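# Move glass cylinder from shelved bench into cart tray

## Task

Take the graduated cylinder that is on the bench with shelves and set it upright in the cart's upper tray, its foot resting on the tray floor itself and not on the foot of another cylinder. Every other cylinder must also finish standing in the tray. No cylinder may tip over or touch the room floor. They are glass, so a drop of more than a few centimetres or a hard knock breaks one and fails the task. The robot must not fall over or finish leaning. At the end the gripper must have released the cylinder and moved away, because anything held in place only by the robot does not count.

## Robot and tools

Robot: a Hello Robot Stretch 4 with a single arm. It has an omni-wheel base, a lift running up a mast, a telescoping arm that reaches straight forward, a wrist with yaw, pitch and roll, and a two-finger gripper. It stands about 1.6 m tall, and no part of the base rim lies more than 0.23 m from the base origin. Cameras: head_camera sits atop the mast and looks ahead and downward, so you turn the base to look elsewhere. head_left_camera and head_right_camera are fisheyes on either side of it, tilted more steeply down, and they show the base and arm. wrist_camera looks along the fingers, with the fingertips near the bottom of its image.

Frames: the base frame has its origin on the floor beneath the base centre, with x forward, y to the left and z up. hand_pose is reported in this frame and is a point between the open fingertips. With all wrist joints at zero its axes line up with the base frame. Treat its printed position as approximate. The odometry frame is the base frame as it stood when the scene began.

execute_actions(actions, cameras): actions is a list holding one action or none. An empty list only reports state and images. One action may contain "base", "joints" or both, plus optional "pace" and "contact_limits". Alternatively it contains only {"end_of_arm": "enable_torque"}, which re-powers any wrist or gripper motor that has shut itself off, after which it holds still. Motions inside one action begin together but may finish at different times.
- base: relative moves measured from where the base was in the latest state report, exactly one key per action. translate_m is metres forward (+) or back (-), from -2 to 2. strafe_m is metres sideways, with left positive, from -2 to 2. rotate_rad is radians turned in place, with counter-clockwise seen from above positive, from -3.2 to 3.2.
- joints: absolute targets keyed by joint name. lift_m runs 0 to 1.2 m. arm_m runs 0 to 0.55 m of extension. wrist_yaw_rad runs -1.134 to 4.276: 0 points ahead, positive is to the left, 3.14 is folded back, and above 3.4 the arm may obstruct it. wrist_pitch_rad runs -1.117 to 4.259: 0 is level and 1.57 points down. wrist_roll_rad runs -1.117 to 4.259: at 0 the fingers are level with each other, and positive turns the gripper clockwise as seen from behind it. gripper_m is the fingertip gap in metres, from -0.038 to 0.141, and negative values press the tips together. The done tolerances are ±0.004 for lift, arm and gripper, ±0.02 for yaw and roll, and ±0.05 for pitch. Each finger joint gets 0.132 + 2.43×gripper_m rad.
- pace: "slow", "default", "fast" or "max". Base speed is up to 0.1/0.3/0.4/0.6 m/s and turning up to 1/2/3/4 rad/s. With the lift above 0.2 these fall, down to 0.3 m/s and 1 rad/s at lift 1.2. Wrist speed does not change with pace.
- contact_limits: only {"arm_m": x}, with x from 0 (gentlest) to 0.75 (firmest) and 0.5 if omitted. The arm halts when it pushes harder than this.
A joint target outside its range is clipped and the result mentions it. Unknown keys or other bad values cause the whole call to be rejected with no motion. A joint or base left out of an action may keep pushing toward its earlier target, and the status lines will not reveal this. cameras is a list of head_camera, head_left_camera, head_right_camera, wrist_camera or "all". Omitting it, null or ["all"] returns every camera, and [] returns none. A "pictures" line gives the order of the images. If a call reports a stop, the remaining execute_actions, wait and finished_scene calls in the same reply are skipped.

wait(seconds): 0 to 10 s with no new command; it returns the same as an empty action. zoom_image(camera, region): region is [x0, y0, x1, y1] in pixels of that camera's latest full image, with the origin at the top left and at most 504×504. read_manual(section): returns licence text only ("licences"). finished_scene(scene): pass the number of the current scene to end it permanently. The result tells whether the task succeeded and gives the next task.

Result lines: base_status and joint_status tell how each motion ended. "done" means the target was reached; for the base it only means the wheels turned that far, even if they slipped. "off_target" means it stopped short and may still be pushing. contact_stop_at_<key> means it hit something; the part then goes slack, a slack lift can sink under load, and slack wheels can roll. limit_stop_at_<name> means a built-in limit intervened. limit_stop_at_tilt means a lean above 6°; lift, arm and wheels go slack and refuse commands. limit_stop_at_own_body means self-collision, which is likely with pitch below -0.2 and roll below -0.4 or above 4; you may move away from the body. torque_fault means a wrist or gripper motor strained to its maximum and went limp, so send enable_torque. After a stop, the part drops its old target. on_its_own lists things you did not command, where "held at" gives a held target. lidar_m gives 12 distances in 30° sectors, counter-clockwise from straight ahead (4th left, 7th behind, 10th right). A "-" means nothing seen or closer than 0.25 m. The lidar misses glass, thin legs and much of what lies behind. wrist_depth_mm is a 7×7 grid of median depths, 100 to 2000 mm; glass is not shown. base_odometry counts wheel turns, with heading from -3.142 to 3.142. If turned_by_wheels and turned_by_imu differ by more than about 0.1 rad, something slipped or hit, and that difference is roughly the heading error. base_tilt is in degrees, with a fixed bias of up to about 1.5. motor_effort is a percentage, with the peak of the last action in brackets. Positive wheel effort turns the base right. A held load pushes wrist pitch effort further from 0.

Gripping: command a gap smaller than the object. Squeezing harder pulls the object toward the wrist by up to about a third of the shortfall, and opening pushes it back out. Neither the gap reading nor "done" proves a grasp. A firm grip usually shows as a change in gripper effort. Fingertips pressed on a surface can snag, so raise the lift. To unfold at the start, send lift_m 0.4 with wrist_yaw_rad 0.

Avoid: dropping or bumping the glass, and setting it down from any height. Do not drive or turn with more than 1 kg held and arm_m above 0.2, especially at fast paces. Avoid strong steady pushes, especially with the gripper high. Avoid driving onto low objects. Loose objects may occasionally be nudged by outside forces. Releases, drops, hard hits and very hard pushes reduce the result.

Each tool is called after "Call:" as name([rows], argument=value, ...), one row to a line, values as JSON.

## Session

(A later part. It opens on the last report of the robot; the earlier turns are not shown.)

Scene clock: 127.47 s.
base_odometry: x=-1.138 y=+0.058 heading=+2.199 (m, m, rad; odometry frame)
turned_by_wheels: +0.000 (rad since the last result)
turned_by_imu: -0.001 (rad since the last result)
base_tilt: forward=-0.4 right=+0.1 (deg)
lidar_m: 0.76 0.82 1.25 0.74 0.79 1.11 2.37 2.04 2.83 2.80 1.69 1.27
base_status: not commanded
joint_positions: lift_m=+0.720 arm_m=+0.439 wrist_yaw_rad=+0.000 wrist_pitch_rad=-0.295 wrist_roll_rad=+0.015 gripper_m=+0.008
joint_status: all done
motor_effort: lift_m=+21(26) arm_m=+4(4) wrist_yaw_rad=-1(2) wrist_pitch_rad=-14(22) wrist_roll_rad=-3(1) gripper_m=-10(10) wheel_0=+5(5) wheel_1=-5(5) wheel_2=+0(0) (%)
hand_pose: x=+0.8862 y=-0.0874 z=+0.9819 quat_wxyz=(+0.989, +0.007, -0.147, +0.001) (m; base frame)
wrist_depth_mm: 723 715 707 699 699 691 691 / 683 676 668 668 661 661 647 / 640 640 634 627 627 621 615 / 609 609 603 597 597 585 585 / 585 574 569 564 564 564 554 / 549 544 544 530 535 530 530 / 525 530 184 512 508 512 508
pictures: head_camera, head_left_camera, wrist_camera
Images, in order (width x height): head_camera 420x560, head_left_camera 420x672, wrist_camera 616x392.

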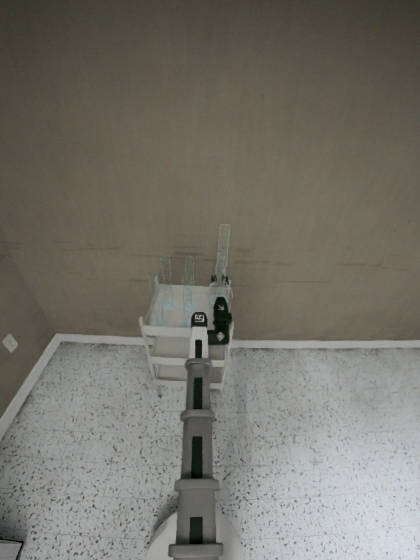

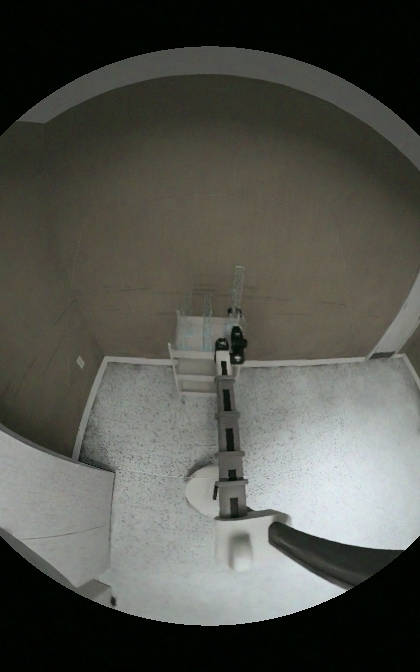

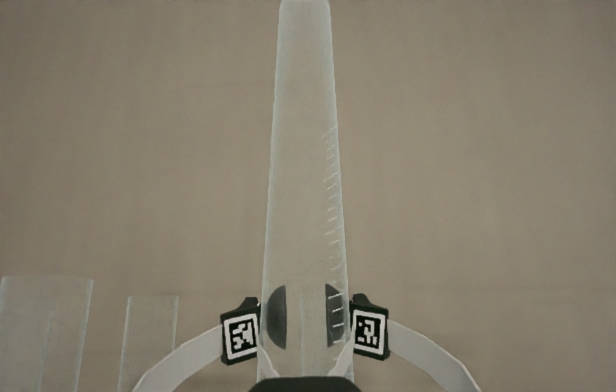

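Call:
execute_actions([
  {"joints":{"arm_m":0.5,"wrist_pitch_rad":-0.38},"pace":"slow"},
], cameras=[])

Call:
execute_actions([
  {"joints":{"lift_m":0.58},"pace":"slow"},
], cameras=["wrist_camera","head_left_camera"])

Call:
zoom_image(camera="head_left_camera", region=[190,270,290,390])

Scene clock: 152.50 s.
base_odometry: x=-1.138 y=+0.058 heading=+2.199 (m, m, rad; odometry frame)
turned_by_wheels: +0.000 (rad since the last result)
turned_by_imu: -0.001 (rad since the last result)
base_tilt: forward=-0.4 right=+0.2 (deg)
lidar_m: 0.77 0.84 1.27 0.75 0.79 1.12 2.36 2.01 2.82 2.79 1.70 1.26
base_status: not commanded
joint_positions: lift_m=+0.720 arm_m=+0.499 wrist_yaw_rad=+0.000 wrist_pitch_rad=-0.375 wrist_roll_rad=+0.015 gripper_m=+0.008
joint_status: all done
motor_effort: lift_m=+21(21) arm_m=+7(7) wrist_yaw_rad=-1(0) wrist_pitch_rad=-14(17) wrist_roll_rad=-2(3) gripper_m=-9(10) wheel_0=+5(5) wheel_1=-5(5) wheel_2=+0(0) (%)
hand_pose: x=+0.9381 y=-0.0874 z=+1.0037 quat_wxyz=(+0.982, +0.007, -0.187, +0.001) (m; base frame)
wrist_depth_mm: 707 707 699 691 676 676 668 / 661 647 647 640 634 621 621 / 609 609 597 603 591 585 580 / 574 564 554 559 549 549 554 / 535 535 530 525 521 517 512 / 508 504 504 480 488 492 484 / 477 477 183 462 459 459 462
pictures: none
No camera images: the call's "cameras" was empty. Leave "cameras" out to get every camera's image.

Scene clock: 154.47 s.
base_odometry: x=-1.138 y=+0.058 heading=+2.199 (m, m, rad; odometry frame)
turned_by_wheels: +0.000 (rad since the last result)
turned_by_imu: +0.000 (rad since the last result)
base_tilt: forward=-0.3 right=+0.2 (deg)
lidar_m: 0.77 0.83 1.25 0.74 0.79 1.10 2.38 2.06 2.80 2.77 1.68 1.24
base_status: not commanded
joint_positions: lift_m=+0.580 arm_m=+0.499 wrist_yaw_rad=+0.000 wrist_pitch_rad=-0.376 wrist_roll_rad=+0.015 gripper_m=+0.008
joint_status: all done
motor_effort: lift_m=+15(19) arm_m=+7(7) wrist_yaw_rad=-1(0) wrist_pitch_rad=-15(15) wrist_roll_rad=-2(1) gripper_m=-9(8) wheel_0=+6(6) wheel_1=-5(5) wheel_2=+0(0) (%)
hand_pose: x=+0.9381 y=-0.0874 z=+0.8642 quat_wxyz=(+0.982, +0.007, -0.187, +0.001) (m; base frame)
wrist_depth_mm: 699 699 699 683 683 676 676 / 647 640 640 640 634 627 621 / 615 609 603 591 591 591 585 / 569 564 564 559 559 549 544 / 535 525 530 521 521 517 508 / 504 504 500 488 488 488 484 / 480 473 184 462 455 462 462
pictures: head_left_camera, wrist_camera
Images, in order (width x height): head_left_camera 420x672, wrist_camera 616x392.

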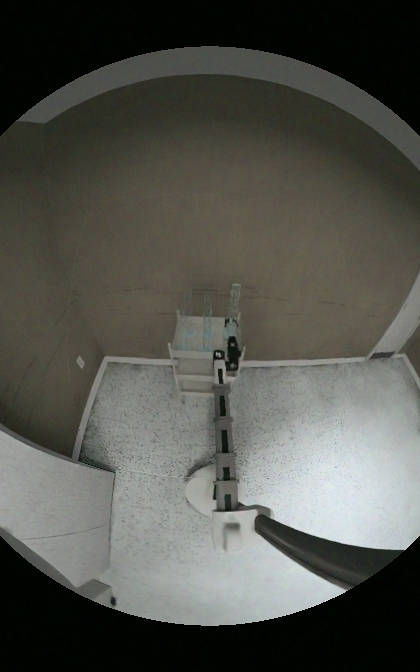

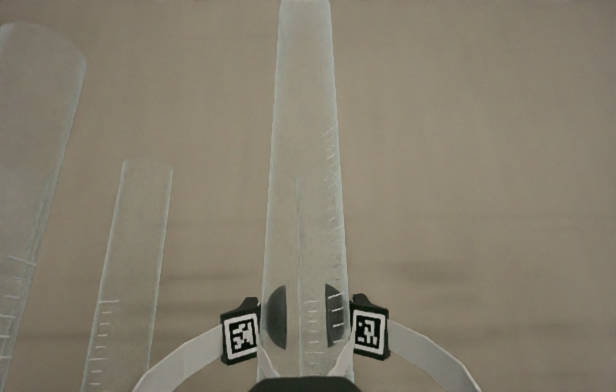

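Region (190, 270, 290, 390) of head_left_camera's 420x672 image, scaled by 4.200, with more detail than that image has.

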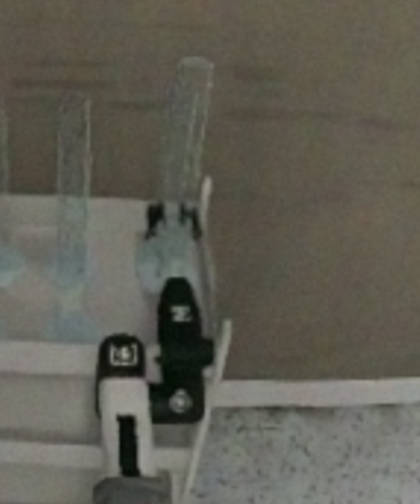

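Call:
execute_actions([
  {"joints":{"lift_m":0.52},"pace":"slow"},
], cameras=["wrist_camera","head_left_camera"])

Call:
zoom_image(camera="head_left_camera", region=[190,270,290,390])

Scene clock: 162.00 s.
base_odometry: x=-1.138 y=+0.058 heading=+2.199 (m, m, rad; odometry frame)
turned_by_wheels: +0.000 (rad since the last result)
turned_by_imu: +0.001 (rad since the last result)
base_tilt: forward=-0.4 right=+0.2 (deg)
lidar_m: 0.78 0.83 1.27 0.75 0.80 1.11 2.38 2.06 2.84 2.78 1.70 1.25
base_status: not commanded
joint_positions: lift_m=+0.553 arm_m=+0.499 wrist_yaw_rad=-0.005 wrist_pitch_rad=-0.387 wrist_roll_rad=+0.012 gripper_m=+0.008
joint_status: lift_m contact_stop (moved -0.027 of -0.060)
on_its_own: lift_m is slack since a contact_stop (your +0.520 is given up)
motor_effort: lift_m=+14(16) arm_m=+7(7) wrist_yaw_rad=+12(20) wrist_pitch_rad=+16(67) wrist_roll_rad=+7(8) gripper_m=-8(9) wheel_0=+5(6) wheel_1=-2(5) wheel_2=-1(1) (%)
hand_pose: x=+0.9365 y=-0.0886 z=+0.8403 quat_wxyz=(+0.981, +0.006, -0.192, -0.001) (m; base frame)
wrist_depth_mm: 732 723 723 715 707 707 691 / 676 661 661 654 640 647 640 / 615 615 615 609 603 597 591 / 574 574 564 564 559 559 554 / 539 539 530 525 525 525 521 / 504 504 500 488 492 492 488 / 477 477 184 466 462 462 462
pictures: head_left_camera, wrist_camera
Images, in order (width x height): head_left_camera 420x672, wrist_camera 616x392.

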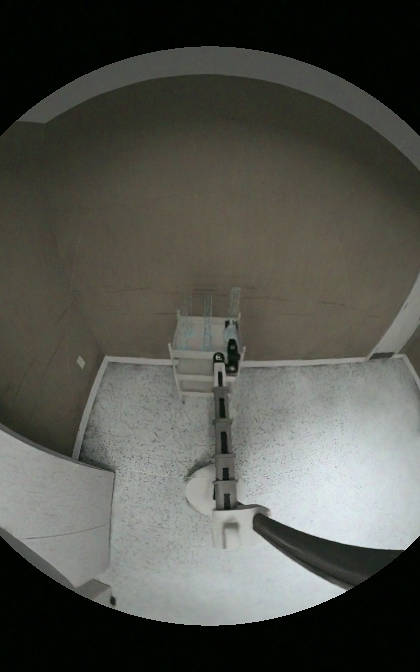

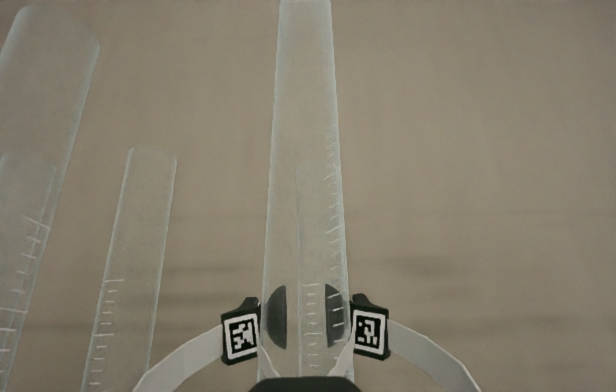

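Region (190, 270, 290, 390) of head_left_camera's 420x672 image, scaled by 4.200, with more detail than that image has.

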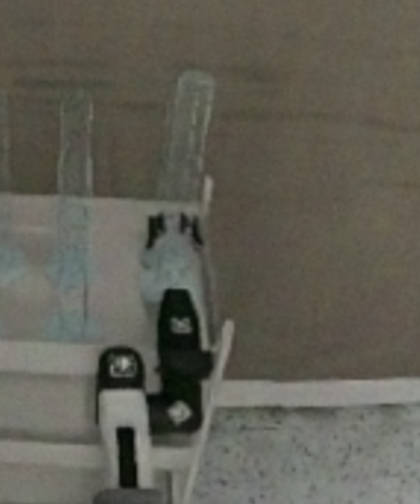

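Call:
execute_actions([
  {"joints":{"lift_m":0.95},"pace":"slow"},
], cameras=[])

Call:
execute_actions([
  {"joints":{"arm_m":0.3,"wrist_pitch_rad":0,"wrist_yaw_rad":0,"wrist_roll_rad":0.015},"pace":"slow"},
], cameras=[])

Call:
execute_actions([
  {"base":{"strafe_m":-0.4},"pace":"slow"},
], cameras=["wrist_camera","head_left_camera"])

Scene clock: 180.47 s.
base_odometry: x=-1.138 y=+0.058 heading=+2.199 (m, m, rad; odometry frame)
turned_by_wheels: +0.000 (rad since the last result)
turned_by_imu: -0.001 (rad since the last result)
base_tilt: forward=-0.3 right=+0.1 (deg)
lidar_m: 0.76 0.81 1.25 0.74 0.80 1.12 2.36 2.07 2.82 2.80 1.71 1.24
base_status: not commanded
joint_positions: lift_m=+0.950 arm_m=+0.499 wrist_yaw_rad=+0.000 wrist_pitch_rad=-0.376 wrist_roll_rad=+0.014 gripper_m=+0.008
joint_status: all done
motor_effort: lift_m=+21(23) arm_m=+7(7) wrist_yaw_rad=+1(10) wrist_pitch_rad=-15(15) wrist_roll_rad=-1(3) gripper_m=-9(10) wheel_0=+5(6) wheel_1=-3(2) wheel_2=-1(1) (%)
hand_pose: x=+0.9380 y=-0.0875 z=+1.2338 quat_wxyz=(+0.982, +0.007, -0.187, +0.001) (m; base frame)
wrist_depth_mm: 715 707 699 691 683 676 668 / 654 647 647 647 634 621 627 / 615 603 603 597 591 591 580 / 574 569 564 554 554 544 544 / 535 535 525 521 521 517 512 / 508 500 496 484 484 488 477 / 484 480 185 462 459 459 466
pictures: none
No camera images: the call's "cameras" was empty. Leave "cameras" out to get every camera's image.

Scene clock: 183.73 s.
base_odometry: x=-1.138 y=+0.058 heading=+2.199 (m, m, rad; odometry frame)
turned_by_wheels: +0.000 (rad since the last result)
turned_by_imu: -0.001 (rad since the last result)
base_tilt: forward=-0.4 right=+0.1 (deg)
lidar_m: 0.78 0.83 1.26 0.74 0.80 1.12 2.37 2.04 2.82 2.79 1.71 1.24
base_status: not commanded
joint_positions: lift_m=+0.950 arm_m=+0.301 wrist_yaw_rad=+0.000 wrist_pitch_rad=+0.005 wrist_roll_rad=+0.015 gripper_m=+0.008
joint_status: all done
motor_effort: lift_m=+21(21) arm_m=-7(8) wrist_yaw_rad=+0(0) wrist_pitch_rad=-16(17) wrist_roll_rad=-2(2) gripper_m=-7(8) wheel_0=+5(5) wheel_1=-2(3) wheel_2=-1(1) (%)
hand_pose: x=+0.7606 y=-0.0874 z=+1.1266 quat_wxyz=(+1.000, +0.007, +0.002, +0.000) (m; base frame)
wrist_depth_mm: 699 699 691 691 683 691 683 / 691 699 691 699 683 683 683 / 691 691 683 683 691 683 676 / 691 691 683 683 676 683 668 / 699 691 683 683 676 683 668 / 691 691 683 683 691 676 668 / 676 676 184 676 661 668 668
pictures: none
No camera images: the call's "cameras" was empty. Leave "cameras" out to get every camera's image.

Scene clock: 188.87 s.
base_odometry: x=-0.814 y=+0.293 heading=+2.199 (m, m, rad; odometry frame)
turned_by_wheels: +0.000 (rad since the last result)
turned_by_imu: +0.000 (rad since the last result)
base_tilt: forward=-0.4 right=+0.2 (deg)
lidar_m: 0.96 0.81 1.67 1.15 1.22 1.78 1.96 2.04 2.45 2.39 1.69 1.24
base_status: done
joint_positions: lift_m=+0.950 arm_m=+0.301 wrist_yaw_rad=+0.000 wrist_pitch_rad=+0.005 wrist_roll_rad=+0.015 gripper_m=+0.008
joint_status: not commanded
motor_effort: lift_m=+21(21) arm_m=-7(7) wrist_yaw_rad=-1(1) wrist_pitch_rad=-17(17) wrist_roll_rad=+0(1) gripper_m=-9(10) wheel_0=+7(14) wheel_1=-4(9) wheel_2=+0(0) (%)
hand_pose: x=+0.7606 y=-0.0874 z=+1.1266 quat_wxyz=(+1.000, +0.007, +0.002, +0.000) (m; base frame)
wrist_depth_mm: 691 691 691 683 676 676 676 / 699 691 683 683 683 668 676 / 691 676 676 676 676 676 668 / 691 691 676 683 676 668 668 / 683 676 676 668 668 661 661 / 683 676 668 668 668 668 661 / 676 676 184 668 668 654 661
pictures: head_left_camera, wrist_camera
Images, in order (width x height): head_left_camera 420x672, wrist_camera 616x392.

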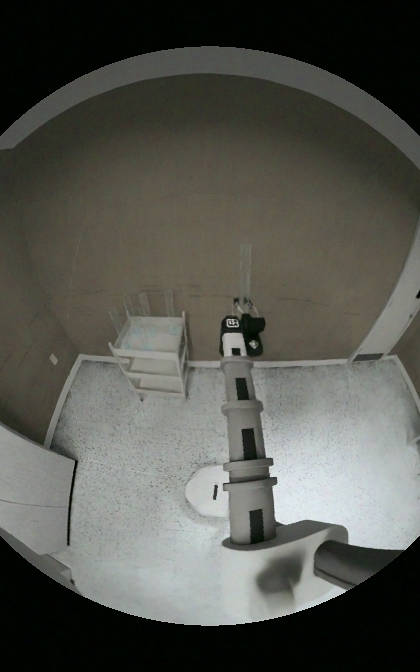

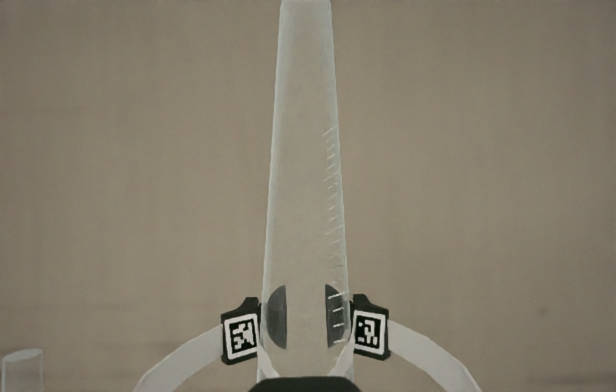

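Call:
execute_actions([
  {"base":{"translate_m":0.15},"joints":{"wrist_pitch_rad":0.15},"pace":"slow"},
], cameras=["wrist_camera"])

Call:
execute_actions([
  {"joints":{"arm_m":0.45},"pace":"slow","contact_limits":{"arm_m":0.3}},
], cameras=["wrist_camera","head_left_camera"])

Scene clock: 196.37 s.
base_odometry: x=-0.903 y=+0.414 heading=+2.200 (m, m, rad; odometry frame)
turned_by_wheels: +0.001 (rad since the last result)
turned_by_imu: +0.000 (rad since the last result)
base_tilt: forward=-0.4 right=+0.1 (deg)
lidar_m: 0.96 0.67 0.93 1.15 1.19 1.82 2.12 2.21 2.46 2.41 1.47 1.08
base_status: done
joint_positions: lift_m=+0.950 arm_m=+0.301 wrist_yaw_rad=+0.000 wrist_pitch_rad=+0.155 wrist_roll_rad=+0.015 gripper_m=+0.008
joint_status: all done
motor_effort: lift_m=+21(21) arm_m=-7(7) wrist_yaw_rad=-1(1) wrist_pitch_rad=-16(13) wrist_roll_rad=+0(1) gripper_m=-9(8) wheel_0=+9(8) wheel_1=+5(7) wheel_2=-5(10) (%)
hand_pose: x=+0.7572 y=-0.0874 z=+1.0835 quat_wxyz=(+0.997, +0.007, +0.077, -0.001) (m; base frame)
wrist_depth_mm: 500 500 496 496 492 492 488 / 504 508 508 500 504 500 496 / 521 512 508 517 512 508 504 / 521 525 521 517 517 517 517 / 535 535 535 535 530 530 521 / 554 549 539 535 535 535 539 / 554 554 184 549 549 549 549
pictures: wrist_camera
Images, in order (width x height): wrist_camera 616x392.

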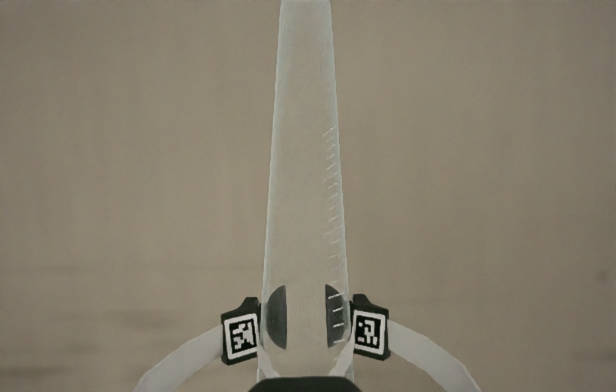

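Scene clock: 199.13 s.
base_odometry: x=-0.903 y=+0.414 heading=+2.200 (m, m, rad; odometry frame)
turned_by_wheels: +0.000 (rad since the last result)
turned_by_imu: -0.001 (rad since the last result)
base_tilt: forward=-0.4 right=+0.1 (deg)
lidar_m: 0.93 0.66 0.92 1.16 1.20 1.80 2.10 2.20 2.44 2.40 1.47 1.08
base_status: not commanded
joint_positions: lift_m=+0.950 arm_m=+0.449 wrist_yaw_rad=+0.000 wrist_pitch_rad=+0.155 wrist_roll_rad=+0.015 gripper_m=+0.008
joint_status: all done
motor_effort: lift_m=+21(21) arm_m=+7(5) wrist_yaw_rad=+0(0) wrist_pitch_rad=-16(15) wrist_roll_rad=-1(0) gripper_m=-8(10) wheel_0=+9(8) wheel_1=+5(6) wheel_2=-5(5) (%)
contact_limits: arm_m 0.3
hand_pose: x=+0.9047 y=-0.0874 z=+1.0835 quat_wxyz=(+0.997, +0.007, +0.077, -0.001) (m; base frame)
wrist_depth_mm: 357 355 355 353 351 353 351 / 366 364 362 359 359 357 357 / 370 370 366 368 366 364 362 / 377 377 375 370 370 370 370 / 384 382 377 379 377 375 375 / 392 392 387 384 382 384 384 / 399 397 184 389 397 392 389
pictures: head_left_camera, wrist_camera
Images, in order (width x height): head_left_camera 420x672, wrist_camera 616x392.

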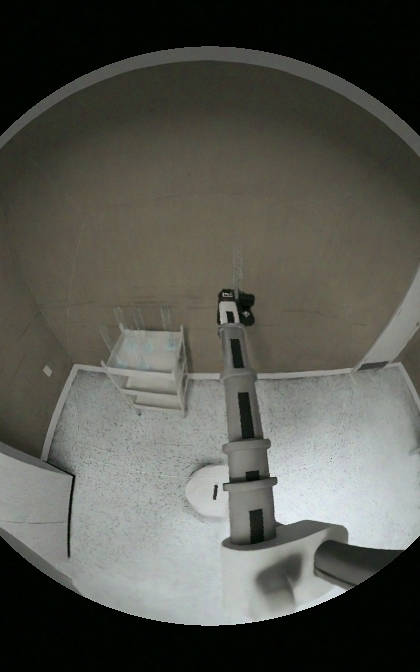

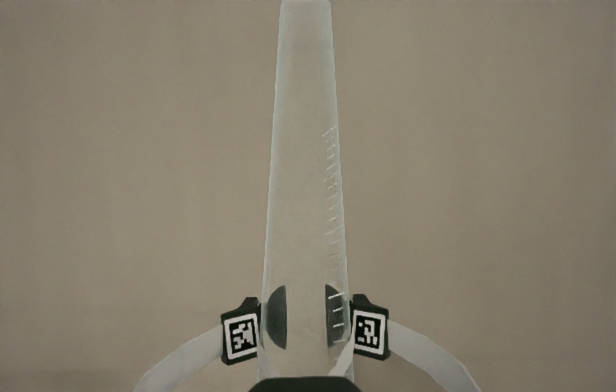

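Call:
execute_actions([
  {"joints":{"arm_m":0.53},"pace":"slow","contact_limits":{"arm_m":0.3}},
], cameras=["wrist_camera"])

Scene clock: 205.10 s.
base_odometry: x=-0.903 y=+0.414 heading=+2.200 (m, m, rad; odometry frame)
turned_by_wheels: +0.000 (rad since the last result)
turned_by_imu: -0.001 (rad since the last result)
base_tilt: forward=-0.4 right=+0.1 (deg)
lidar_m: 0.96 0.67 0.92 1.17 1.22 1.81 2.11 2.19 2.45 2.41 1.46 1.10
base_status: not commanded
joint_positions: lift_m=+0.950 arm_m=+0.529 wrist_yaw_rad=+0.000 wrist_pitch_rad=+0.155 wrist_roll_rad=+0.015 gripper_m=+0.008
joint_status: all done
motor_effort: lift_m=+21(21) arm_m=+7(5) wrist_yaw_rad=+0(0) wrist_pitch_rad=-15(13) wrist_roll_rad=-1(0) gripper_m=-8(11) wheel_0=+9(8) wheel_1=+5(5) wheel_2=-5(5) (%)
contact_limits: arm_m 0.3
hand_pose: x=+0.9847 y=-0.0874 z=+1.0835 quat_wxyz=(+0.997, +0.007, +0.077, -0.001) (m; base frame)
wrist_depth_mm: 279 278 278 277 276 274 274 / 285 286 283 282 281 281 279 / 290 290 289 289 287 285 285 / 296 296 294 291 291 291 290 / 301 301 300 298 296 296 293 / 307 307 301 301 298 301 301 / 312 310 185 307 307 306 306
pictures: wrist_camera
Images, in order (width x height): wrist_camera 616x392.

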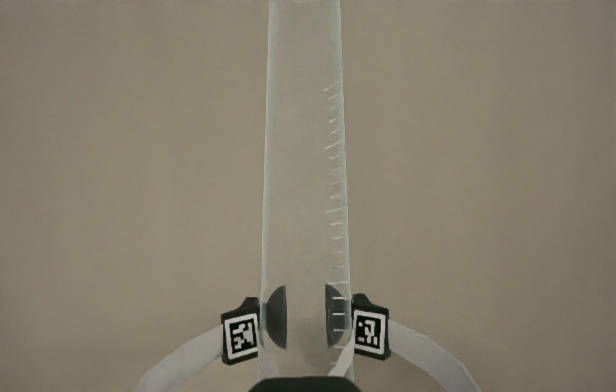

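Call:
execute_actions([
  {"base":{"translate_m":0.015},"joints":{"arm_m":0.55},"pace":"slow","contact_limits":{"arm_m":0.3}},
], cameras=[])

Call:
execute_actions([
  {"joints":{"arm_m":0.3,"wrist_pitch_rad":0},"pace":"slow"},
], cameras=["wrist_camera"])

Scene clock: 209.20 s.
base_odometry: x=-0.911 y=+0.426 heading=+2.201 (m, m, rad; odometry frame)
turned_by_wheels: +0.000 (rad since the last result)
turned_by_imu: +0.000 (rad since the last result)
base_tilt: forward=-0.3 right=+0.2 (deg)
lidar_m: 0.91 0.63 0.91 1.16 1.20 1.81 2.14 2.22 2.43 2.44 1.46 1.08
base_status: done
joint_positions: lift_m=+0.950 arm_m=+0.549 wrist_yaw_rad=+0.000 wrist_pitch_rad=+0.155 wrist_roll_rad=+0.015 gripper_m=+0.008
joint_status: all done
motor_effort: lift_m=+21(21) arm_m=+7(8) wrist_yaw_rad=+0(0) wrist_pitch_rad=-16(15) wrist_roll_rad=-2(1) gripper_m=-9(8) wheel_0=+7(9) wheel_1=+4(7) wheel_2=-5(10) (%)
contact_limits: arm_m 0.3
hand_pose: x=+1.0047 y=-0.0874 z=+1.0835 quat_wxyz=(+0.997, +0.007, +0.077, -0.001) (m; base frame)
wrist_depth_mm: 247 245 245 245 243 242 240 / 251 250 249 249 247 248 245 / 256 256 253 253 253 250 250 / 260 258 258 257 257 256 256 / 265 264 263 263 260 260 259 / 271 270 267 264 265 266 265 / 276 273 184 271 271 270 268
pictures: none
No camera images: the call's "cameras" was empty. Leave "cameras" out to get every camera's image.

Scene clock: 212.97 s.
base_odometry: x=-0.911 y=+0.426 heading=+2.201 (m, m, rad; odometry frame)
turned_by_wheels: +0.000 (rad since the last result)
turned_by_imu: -0.001 (rad since the last result)
base_tilt: forward=-0.4 right=+0.1 (deg)
lidar_m: 0.90 0.62 0.91 1.17 1.22 1.81 2.14 2.23 2.45 2.41 1.44 1.06
base_status: not commanded
joint_positions: lift_m=+0.950 arm_m=+0.301 wrist_yaw_rad=+0.000 wrist_pitch_rad=+0.005 wrist_roll_rad=+0.015 gripper_m=+0.008
joint_status: all done
motor_effort: lift_m=+21(21) arm_m=-7(8) wrist_yaw_rad=+0(1) wrist_pitch_rad=-16(19) wrist_roll_rad=-1(2) gripper_m=-9(10) wheel_0=+7(6) wheel_1=+4(4) wheel_2=-5(5) (%)
hand_pose: x=+0.7606 y=-0.0874 z=+1.1266 quat_wxyz=(+1.000, +0.007, +0.002, +0.000) (m; base frame)
wrist_depth_mm: 521 521 521 521 512 512 508 / 525 521 517 517 508 512 508 / 521 517 517 517 517 512 504 / 517 517 512 512 508 508 496 / 517 512 517 508 508 504 500 / 517 517 504 504 500 500 500 / 512 508 184 504 504 496 500
pictures: wrist_camera
Images, in order (width x height): wrist_camera 616x392.

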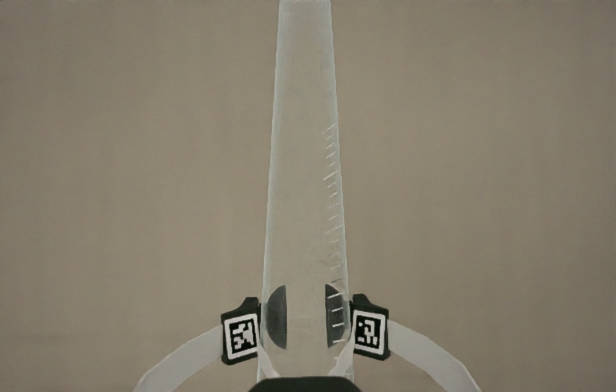

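Call:
execute_actions([
  {"joints":{"arm_m":0.55,"wrist_pitch_rad":0.1},"pace":"slow","contact_limits":{"arm_m":0.3}},
], cameras=["wrist_camera"])

Call:
execute_actions([
  {"base":{"translate_m":0.02},"pace":"slow"},
], cameras=["wrist_camera"])

Call:
execute_actions([
  {"joints":{"gripper_m":-0.02},"pace":"slow"},
], cameras=["wrist_camera"])

Call:
execute_actions([
  {"joints":{"arm_m":0.45},"pace":"slow"},
], cameras=["wrist_camera"])

Scene clock: 223.67 s.
base_odometry: x=-0.911 y=+0.426 heading=+2.201 (m, m, rad; odometry frame)
turned_by_wheels: +0.000 (rad since the last result)
turned_by_imu: -0.001 (rad since the last result)
base_tilt: forward=-0.3 right=+0.1 (deg)
lidar_m: 0.88 0.64 0.88 1.17 1.21 1.81 2.14 2.22 2.47 2.42 1.45 1.09
base_status: not commanded
joint_positions: lift_m=+0.950 arm_m=+0.549 wrist_yaw_rad=+0.000 wrist_pitch_rad=+0.105 wrist_roll_rad=+0.015 gripper_m=+0.008
joint_status: all done
motor_effort: lift_m=+21(21) arm_m=+7(6) wrist_yaw_rad=+0(1) wrist_pitch_rad=-17(16) wrist_roll_rad=-2(1) gripper_m=-7(9) wheel_0=+7(7) wheel_1=+4(4) wheel_2=-5(5) (%)
contact_limits: arm_m 0.3
hand_pose: x=+1.0066 y=-0.0874 z=+1.0977 quat_wxyz=(+0.999, +0.007, +0.052, +0.000) (m; base frame)
wrist_depth_mm: 254 252 249 250 251 248 248 / 255 254 254 252 252 252 250 / 259 258 257 255 255 253 253 / 263 260 262 259 258 255 256 / 265 263 264 262 259 258 258 / 267 266 265 263 263 262 260 / 271 271 185 266 266 265 264
pictures: wrist_camera
Images, in order (width x height): wrist_camera 616x392.

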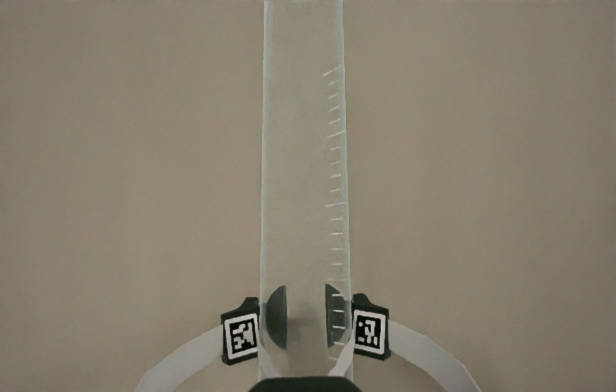

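Scene clock: 224.83 s.
base_odometry: x=-0.923 y=+0.442 heading=+2.201 (m, m, rad; odometry frame)
turned_by_wheels: +0.000 (rad since the last result)
turned_by_imu: +0.000 (rad since the last result)
base_tilt: forward=-0.3 right=+0.2 (deg)
lidar_m: 0.88 0.64 0.88 1.15 1.20 1.82 2.17 2.25 2.45 2.42 1.43 1.05
base_status: done
joint_positions: lift_m=+0.950 arm_m=+0.549 wrist_yaw_rad=+0.000 wrist_pitch_rad=+0.105 wrist_roll_rad=+0.015 gripper_m=+0.008
joint_status: not commanded
motor_effort: lift_m=+21(21) arm_m=+7(7) wrist_yaw_rad=+0(0) wrist_pitch_rad=-14(16) wrist_roll_rad=-1(1) gripper_m=-8(11) wheel_0=+7(8) wheel_1=+6(7) wheel_2=-7(10) (%)
hand_pose: x=+1.0066 y=-0.0874 z=+1.0977 quat_wxyz=(+0.999, +0.007, +0.052, +0.000) (m; base frame)
wrist_depth_mm: 233 234 232 230 229 229 228 / 236 235 235 234 234 231 232 / 239 237 238 236 235 234 233 / 242 241 239 238 237 238 236 / 244 244 243 240 240 237 238 / 247 245 244 242 242 242 241 / 251 249 185 246 246 244 244
pictures: wrist_camera
Images, in order (width x height): wrist_camera 616x392.

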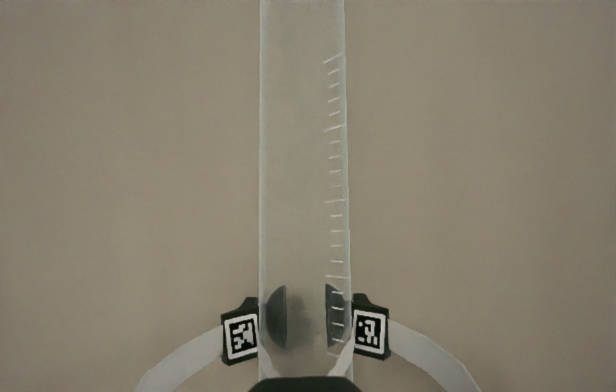

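Scene clock: 226.07 s.
base_odometry: x=-0.923 y=+0.442 heading=+2.201 (m, m, rad; odometry frame)
turned_by_wheels: +0.000 (rad since the last result)
turned_by_imu: +0.000 (rad since the last result)
base_tilt: forward=-0.4 right=+0.1 (deg)
lidar_m: 0.87 0.63 0.87 1.17 1.22 1.83 2.15 2.23 2.45 2.41 1.42 1.06
base_status: not commanded
joint_positions: lift_m=+0.950 arm_m=+0.549 wrist_yaw_rad=+0.000 wrist_pitch_rad=+0.105 wrist_roll_rad=+0.015 gripper_m=-0.020
joint_status: all done
motor_effort: lift_m=+21(21) arm_m=+7(7) wrist_yaw_rad=-1(0) wrist_pitch_rad=-16(15) wrist_roll_rad=-2(0) gripper_m=-13(14) wheel_0=+7(7) wheel_1=+5(5) wheel_2=-7(7) (%)
hand_pose: x=+1.0066 y=-0.0874 z=+1.0978 quat_wxyz=(+0.999, +0.007, +0.052, +0.000) (m; base frame)
wrist_depth_mm: 234 234 232 232 230 231 229 / 236 235 235 235 234 231 230 / 239 238 238 236 236 234 234 / 241 241 240 238 237 237 236 / 244 243 243 241 240 239 238 / 247 246 244 220 242 242 241 / 250 248 178 247 245 244 244
pictures: wrist_camera
Images, in order (width x height): wrist_camera 616x392.

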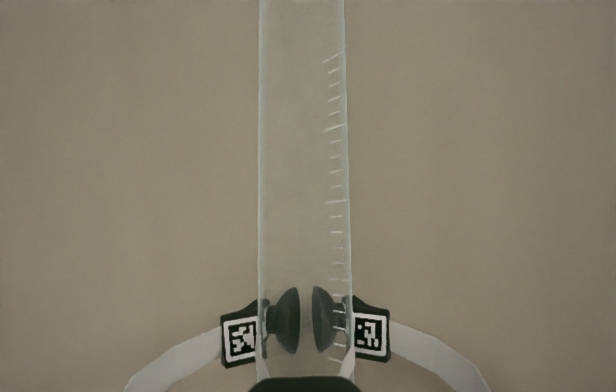

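Scene clock: 228.33 s.
base_odometry: x=-0.923 y=+0.442 heading=+2.201 (m, m, rad; odometry frame)
turned_by_wheels: +0.000 (rad since the last result)
turned_by_imu: +0.000 (rad since the last result)
base_tilt: forward=-0.3 right=+0.1 (deg)
lidar_m: 0.90 0.63 0.88 1.16 1.21 1.82 2.17 2.22 2.45 2.42 1.42 1.05
base_status: not commanded
joint_positions: lift_m=+0.950 arm_m=+0.451 wrist_yaw_rad=+0.000 wrist_pitch_rad=+0.105 wrist_roll_rad=+0.015 gripper_m=-0.020
joint_status: all done
motor_effort: lift_m=+21(21) arm_m=-7(6) wrist_yaw_rad=+0(0) wrist_pitch_rad=-13(15) wrist_roll_rad=-2(1) gripper_m=-12(12) wheel_0=+7(8) wheel_1=+5(5) wheel_2=-7(7) (%)
hand_pose: x=+0.9090 y=-0.0874 z=+1.0978 quat_wxyz=(+0.999, +0.007, +0.052, +0.000) (m; base frame)
wrist_depth_mm: 329 329 329 327 324 322 322 / 332 332 330 329 327 325 325 / 334 334 334 330 332 329 327 / 343 338 338 336 336 334 332 / 345 345 342 340 340 336 334 / 349 347 343 220 342 340 338 / 351 351 178 345 345 342 345
pictures: wrist_camera
Images, in order (width x height): wrist_camera 616x392.

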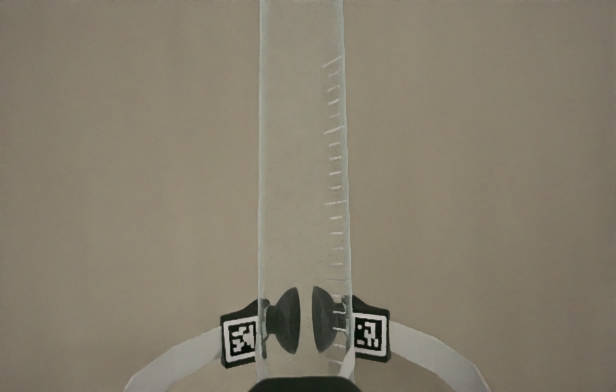

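Call:
execute_actions([
  {"base":{"translate_m":-0.185},"joints":{"arm_m":0.2,"wrist_pitch_rad":0.03,"lift_m":1.05},"pace":"slow"},
], cameras=[])

Call:
execute_actions([
  {"base":{"strafe_m":0.4},"pace":"slow"},
], cameras=["wrist_camera"])

Call:
execute_actions([
  {"joints":{"arm_m":0.51},"pace":"slow"},
], cameras=[])

Call:
execute_actions([
  {"joints":{"lift_m":0.7},"pace":"slow"},
], cameras=["wrist_camera","head_right_camera"])

Call:
zoom_image(camera="head_right_camera", region=[140,240,260,400])

Scene clock: 244.73 s.
base_odometry: x=-0.814 y=+0.293 heading=+2.201 (m, m, rad; odometry frame)
turned_by_wheels: +0.000 (rad since the last result)
turned_by_imu: -0.002 (rad since the last result)
base_tilt: forward=-0.4 right=+0.1 (deg)
lidar_m: 0.95 0.80 1.68 1.16 1.20 1.78 1.95 2.03 2.45 2.40 1.69 1.26
base_status: done
joint_positions: lift_m=+1.050 arm_m=+0.201 wrist_yaw_rad=+0.000 wrist_pitch_rad=+0.035 wrist_roll_rad=+0.015 gripper_m=-0.020
joint_status: all done
motor_effort: lift_m=+21(25) arm_m=-7(9) wrist_yaw_rad=-1(1) wrist_pitch_rad=-14(17) wrist_roll_rad=-1(0) gripper_m=-11(13) wheel_0=-7(11) wheel_1=-4(8) wheel_2=+5(11) (%)
hand_pose: x=+0.6604 y=-0.0874 z=+1.2179 quat_wxyz=(+1.000, +0.007, +0.017, +0.000) (m; base frame)
wrist_depth_mm: 778 778 778 768 768 768 759 / 788 778 768 778 768 768 759 / 788 788 768 778 778 759 750 / 788 788 768 768 768 778 741 / 778 788 788 778 768 768 759 / 788 778 778 221 778 768 768 / 778 778 179 778 778 759 768
pictures: none
No camera images: the call's "cameras" was empty. Leave "cameras" out to get every camera's image.

Scene clock: 249.87 s.
base_odometry: x=-1.137 y=+0.058 heading=+2.200 (m, m, rad; odometry frame)
turned_by_wheels: +0.000 (rad since the last result)
turned_by_imu: -0.001 (rad since the last result)
base_tilt: forward=-0.4 right=+0.1 (deg)
lidar_m: 0.77 0.83 1.27 0.75 0.79 1.09 2.52 2.06 2.83 2.77 1.70 1.26
base_status: done
joint_positions: lift_m=+1.050 arm_m=+0.201 wrist_yaw_rad=+0.000 wrist_pitch_rad=+0.035 wrist_roll_rad=+0.015 gripper_m=-0.020
joint_status: not commanded
motor_effort: lift_m=+21(21) arm_m=-7(7) wrist_yaw_rad=-1(1) wrist_pitch_rad=-13(15) wrist_roll_rad=-2(1) gripper_m=-13(13) wheel_0=-8(12) wheel_1=+4(9) wheel_2=+0(3) (%)
hand_pose: x=+0.6604 y=-0.0874 z=+1.2179 quat_wxyz=(+1.000, +0.007, +0.017, +0.000) (m; base frame)
wrist_depth_mm: 798 788 778 778 768 768 778 / 788 788 768 788 778 778 778 / 798 788 778 778 788 778 768 / 798 788 788 788 768 768 768 / 788 798 788 768 778 768 778 / 788 798 768 220 778 778 778 / 788 788 179 778 778 768 778
pictures: wrist_camera
Images, in order (width x height): wrist_camera 616x392.

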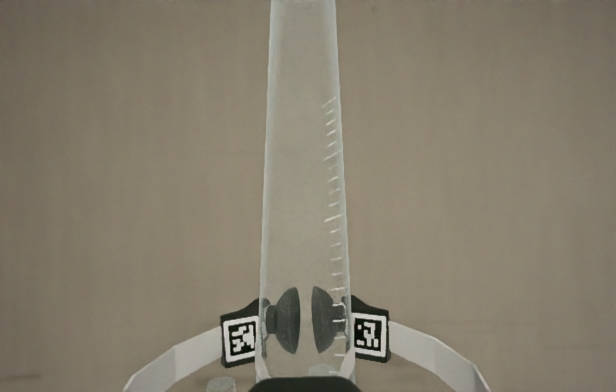

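Scene clock: 254.23 s.
base_odometry: x=-1.137 y=+0.058 heading=+2.200 (m, m, rad; odometry frame)
turned_by_wheels: +0.000 (rad since the last result)
turned_by_imu: -0.001 (rad since the last result)
base_tilt: forward=-0.4 right=+0.1 (deg)
lidar_m: 0.77 0.82 1.26 0.74 0.79 1.12 2.54 2.05 2.84 2.78 1.69 1.25
base_status: not commanded
joint_positions: lift_m=+1.050 arm_m=+0.509 wrist_yaw_rad=+0.000 wrist_pitch_rad=+0.035 wrist_roll_rad=+0.015 gripper_m=-0.020
joint_status: all done
motor_effort: lift_m=+21(21) arm_m=+7(6) wrist_yaw_rad=-2(1) wrist_pitch_rad=-15(14) wrist_roll_rad=-1(2) gripper_m=-13(13) wheel_0=-8(8) wheel_1=+4(5) wheel_2=+0(0) (%)
hand_pose: x=+0.9680 y=-0.0874 z=+1.2179 quat_wxyz=(+1.000, +0.007, +0.017, +0.000) (m; base frame)
wrist_depth_mm: 484 480 477 477 477 469 469 / 484 480 477 477 469 473 469 / 484 480 477 473 473 473 469 / 480 480 477 477 477 473 469 / 480 480 477 473 473 469 469 / 484 480 477 220 473 473 473 / 484 484 179 477 477 469 469
pictures: none
No camera images: the call's "cameras" was empty. Leave "cameras" out to get every camera's image.

Scene clock: 257.60 s.
base_odometry: x=-1.137 y=+0.058 heading=+2.200 (m, m, rad; odometry frame)
turned_by_wheels: +0.000 (rad since the last result)
turned_by_imu: -0.001 (rad since the last result)
base_tilt: forward=-0.3 right=+0.1 (deg)
lidar_m: 0.77 0.82 1.27 0.75 0.80 1.10 2.52 2.06 2.83 2.78 1.66 1.26
base_status: not commanded
joint_positions: lift_m=+0.700 arm_m=+0.509 wrist_yaw_rad=+0.000 wrist_pitch_rad=+0.035 wrist_roll_rad=+0.015 gripper_m=-0.020
joint_status: all done
motor_effort: lift_m=+16(18) arm_m=+7(7) wrist_yaw_rad=+0(0) wrist_pitch_rad=-14(15) wrist_roll_rad=-1(0) gripper_m=-14(13) wheel_0=-8(8) wheel_1=+4(4) wheel_2=+0(0) (%)
hand_pose: x=+0.9680 y=-0.0874 z=+0.8684 quat_wxyz=(+1.000, +0.007, +0.017, +0.000) (m; base frame)
wrist_depth_mm: 477 477 477 477 473 473 469 / 484 480 477 473 473 477 469 / 484 480 477 477 477 473 473 / 484 480 480 477 473 473 469 / 484 480 477 477 477 469 473 / 480 484 480 221 473 473 477 / 484 480 178 477 359 473 469
pictures: head_right_camera, wrist_camera
Images, in order (width x height): head_right_camera 420x672, wrist_camera 616x392.

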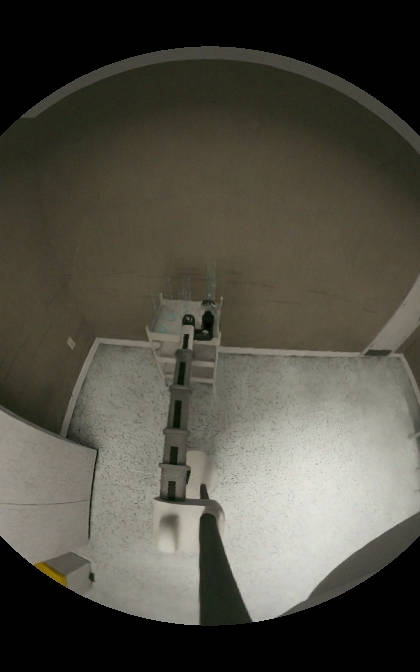

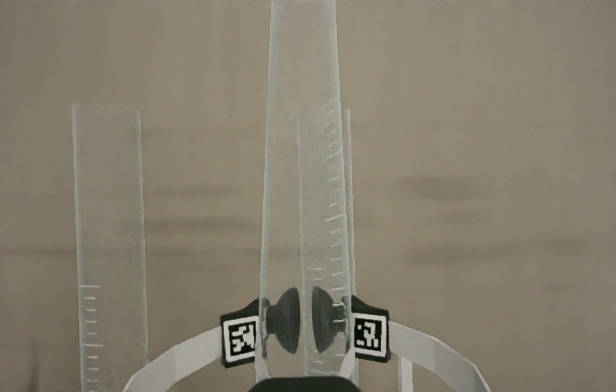

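Region (140, 240, 260, 400) of head_right_camera's 420x672 image, scaled by 3.150, with more detail than that image has; it fills the left 378 columns of this view, and the rest is white.

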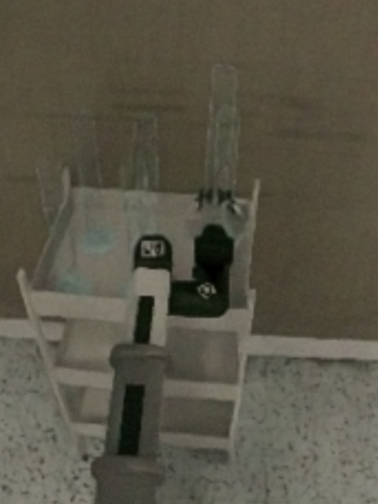

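Call:
execute_actions([
  {"joints":{"lift_m":0.625},"pace":"slow"},
], cameras=["wrist_camera"])

Scene clock: 264.27 s.
base_odometry: x=-1.137 y=+0.058 heading=+2.200 (m, m, rad; odometry frame)
turned_by_wheels: +0.000 (rad since the last result)
turned_by_imu: -0.001 (rad since the last result)
base_tilt: forward=-0.4 right=+0.1 (deg)
lidar_m: 0.78 0.83 1.25 0.73 0.79 1.11 2.51 2.05 2.83 2.79 1.70 1.27
base_status: not commanded
joint_positions: lift_m=+0.625 arm_m=+0.509 wrist_yaw_rad=+0.000 wrist_pitch_rad=+0.035 wrist_roll_rad=+0.015 gripper_m=-0.020
joint_status: all done
motor_effort: lift_m=+15(16) arm_m=+7(7) wrist_yaw_rad=+0(0) wrist_pitch_rad=-16(14) wrist_roll_rad=-1(1) gripper_m=-13(12) wheel_0=-8(8) wheel_1=+4(4) wheel_2=+0(0) (%)
hand_pose: x=+0.9680 y=-0.0874 z=+0.7934 quat_wxyz=(+1.000, +0.007, +0.017, +0.000) (m; base frame)
wrist_depth_mm: 484 480 477 477 473 477 469 / 480 480 477 473 473 466 469 / 477 480 477 477 473 477 469 / 480 480 473 477 473 473 469 / 484 480 477 477 469 473 469 / 480 477 480 220 477 473 473 / 389 379 179 370 271 473 469
pictures: wrist_camera
Images, in order (width x height): wrist_camera 616x392.

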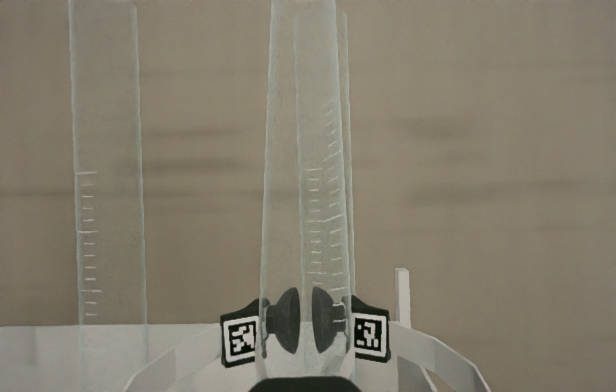

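No contact yet. Continue slowly.

Call:
execute_actions([
  {"joints":{"lift_m":0.6},"pace":"slow"},
], cameras=["wrist_camera"])

Scene clock: 266.90 s.
base_odometry: x=-1.137 y=+0.057 heading=+2.200 (m, m, rad; odometry frame)
turned_by_wheels: +0.000 (rad since the last result)
turned_by_imu: +0.000 (rad since the last result)
base_tilt: forward=-0.4 right=+0.1 (deg)
lidar_m: 0.77 0.83 1.26 0.75 0.81 1.11 2.52 2.04 2.83 2.80 1.69 1.26
base_status: not commanded
joint_positions: lift_m=+0.601 arm_m=+0.509 wrist_yaw_rad=-0.002 wrist_pitch_rad=+0.028 wrist_roll_rad=+0.016 gripper_m=-0.020
joint_status: all done
motor_effort: lift_m=+8(17) arm_m=+7(7) wrist_yaw_rad=+5(4) wrist_pitch_rad=+6(18) wrist_roll_rad=-5(5) gripper_m=-12(13) wheel_0=-7(8) wheel_1=+4(5) wheel_2=+0(0) (%)
hand_pose: x=+0.9679 y=-0.0879 z=+0.7710 quat_wxyz=(+1.000, +0.008, +0.014, -0.001) (m; base frame)
wrist_depth_mm: 484 484 484 480 477 477 477 / 484 484 484 477 477 477 473 / 480 480 484 477 473 477 473 / 488 480 480 480 480 477 469 / 484 480 484 473 473 477 473 / 480 477 477 220 377 477 473 / 384 377 179 368 236 469 473
pictures: wrist_camera
Images, in order (width x height): wrist_camera 616x392.

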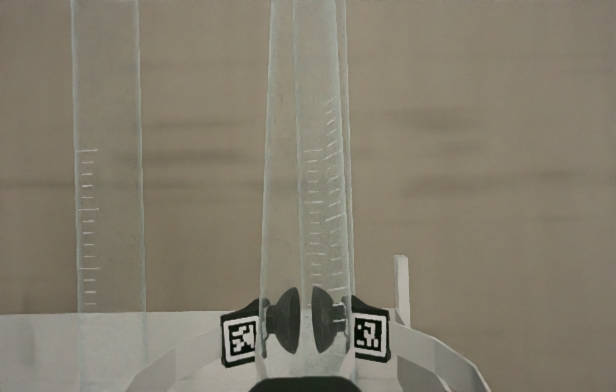

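Call:
execute_actions([
  {"joints":{"gripper_m":0.005,"lift_m":0.604},"pace":"slow"},
], cameras=["wrist_camera"])

Scene clock: 286.47 s.
base_odometry: x=-1.137 y=+0.057 heading=+2.200 (m, m, rad; odometry frame)
turned_by_wheels: +0.000 (rad since the last result)
turned_by_imu: -0.001 (rad since the last result)
base_tilt: forward=-0.3 right=+0.2 (deg)
lidar_m: 0.77 0.82 1.25 0.75 0.81 1.11 2.50 2.05 2.82 2.75 1.67 1.26
base_status: not commanded
joint_positions: lift_m=+0.604 arm_m=+0.509 wrist_yaw_rad=+0.000 wrist_pitch_rad=+0.030 wrist_roll_rad=+0.016 gripper_m=+0.005
joint_status: all done
motor_effort: lift_m=+18(16) arm_m=+7(7) wrist_yaw_rad=+1(5) wrist_pitch_rad=-3(6) wrist_roll_rad=-5(6) gripper_m=-9(14) wheel_0=-7(8) wheel_1=+4(5) wheel_2=+0(0) (%)
hand_pose: x=+0.9680 y=-0.0876 z=+0.7735 quat_wxyz=(+1.000, +0.008, +0.015, +0.000) (m; base frame)
wrist_depth_mm: 488 488 484 477 473 477 469 / 488 484 480 480 477 477 473 / 480 480 480 477 477 477 469 / 480 484 477 477 477 473 469 / 484 477 477 477 473 473 473 / 484 480 477 373 364 469 469 / 382 382 183 368 236 469 469
pictures: wrist_camera
Images, in order (width x height): wrist_camera 616x392.

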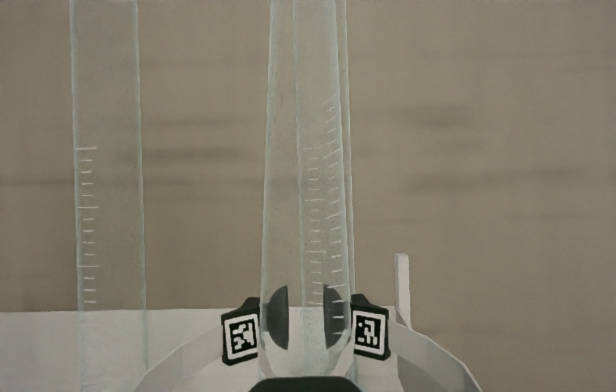

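Call:
execute_actions(actions=[], cameras=["head_right_camera","head_camera"])

Call:
zoom_image(camera="head_right_camera", region=[180,270,240,350])

Call:
zoom_image(camera="head_camera", region=[150,230,260,370])

Scene clock: 289.70 s.
base_odometry: x=-1.137 y=+0.057 heading=+2.200 (m, m, rad; odometry frame)
turned_by_wheels: +0.000 (rad since the last result)
turned_by_imu: -0.001 (rad since the last result)
base_tilt: forward=-0.4 right=+0.1 (deg)
lidar_m: 0.77 0.84 1.27 0.75 0.80 1.12 2.53 2.04 2.82 2.79 1.69 1.25
base_status: not commanded
joint_positions: lift_m=+0.604 arm_m=+0.509 wrist_yaw_rad=+0.000 wrist_pitch_rad=+0.030 wrist_roll_rad=+0.016 gripper_m=+0.005
joint_status: all done
motor_effort: lift_m=+18(16) arm_m=+7(7) wrist_yaw_rad=+1(5) wrist_pitch_rad=-2(6) wrist_roll_rad=-5(6) gripper_m=-8(14) wheel_0=-8(8) wheel_1=+5(5) wheel_2=+0(0) (%)
hand_pose: x=+0.9680 y=-0.0876 z=+0.7735 quat_wxyz=(+1.000, +0.008, +0.015, +0.000) (m; base frame)
wrist_depth_mm: 484 480 477 480 477 477 469 / 492 480 477 477 477 469 469 / 484 480 477 477 477 473 473 / 484 484 480 480 473 473 469 / 484 477 477 480 473 473 469 / 480 477 477 370 366 473 466 / 387 382 183 368 236 469 473
pictures: head_camera, head_right_camera
Images, in order (width x height): head_camera 420x560, head_right_camera 420x672.

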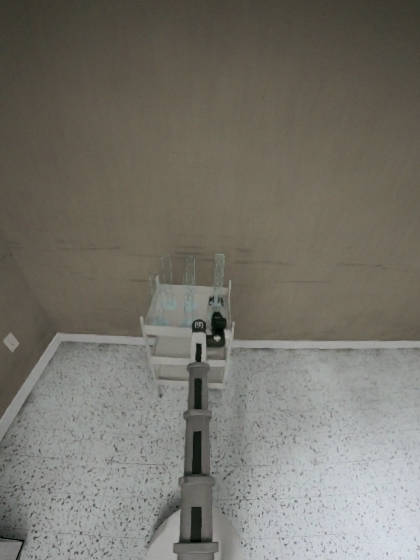

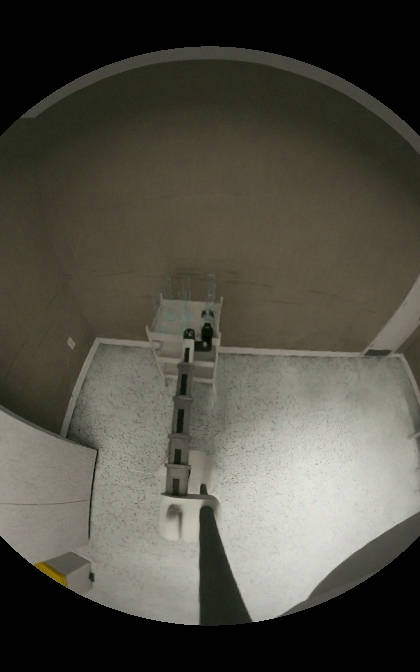

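Region (180, 270, 240, 350) of head_right_camera's 420x672 image, scaled by 6.300, with more detail than that image has; it fills the left 378 columns of this view, and the rest is white.

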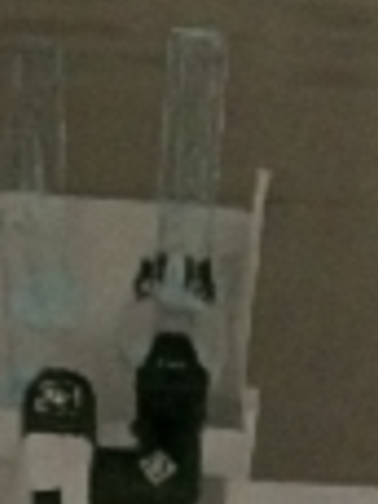

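Region (150, 230, 260, 370) of head_camera's 420x560 image, scaled by 3.600, with more detail than that image has; it fills the left 396 columns of this view, and the rest is white.

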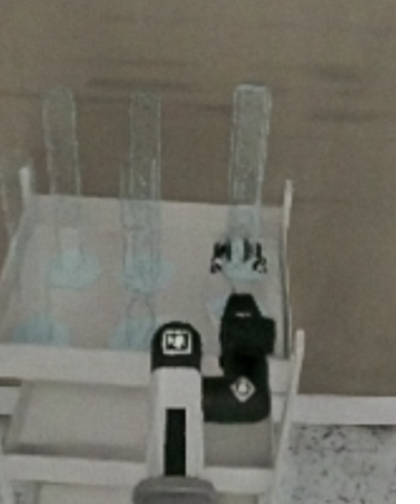

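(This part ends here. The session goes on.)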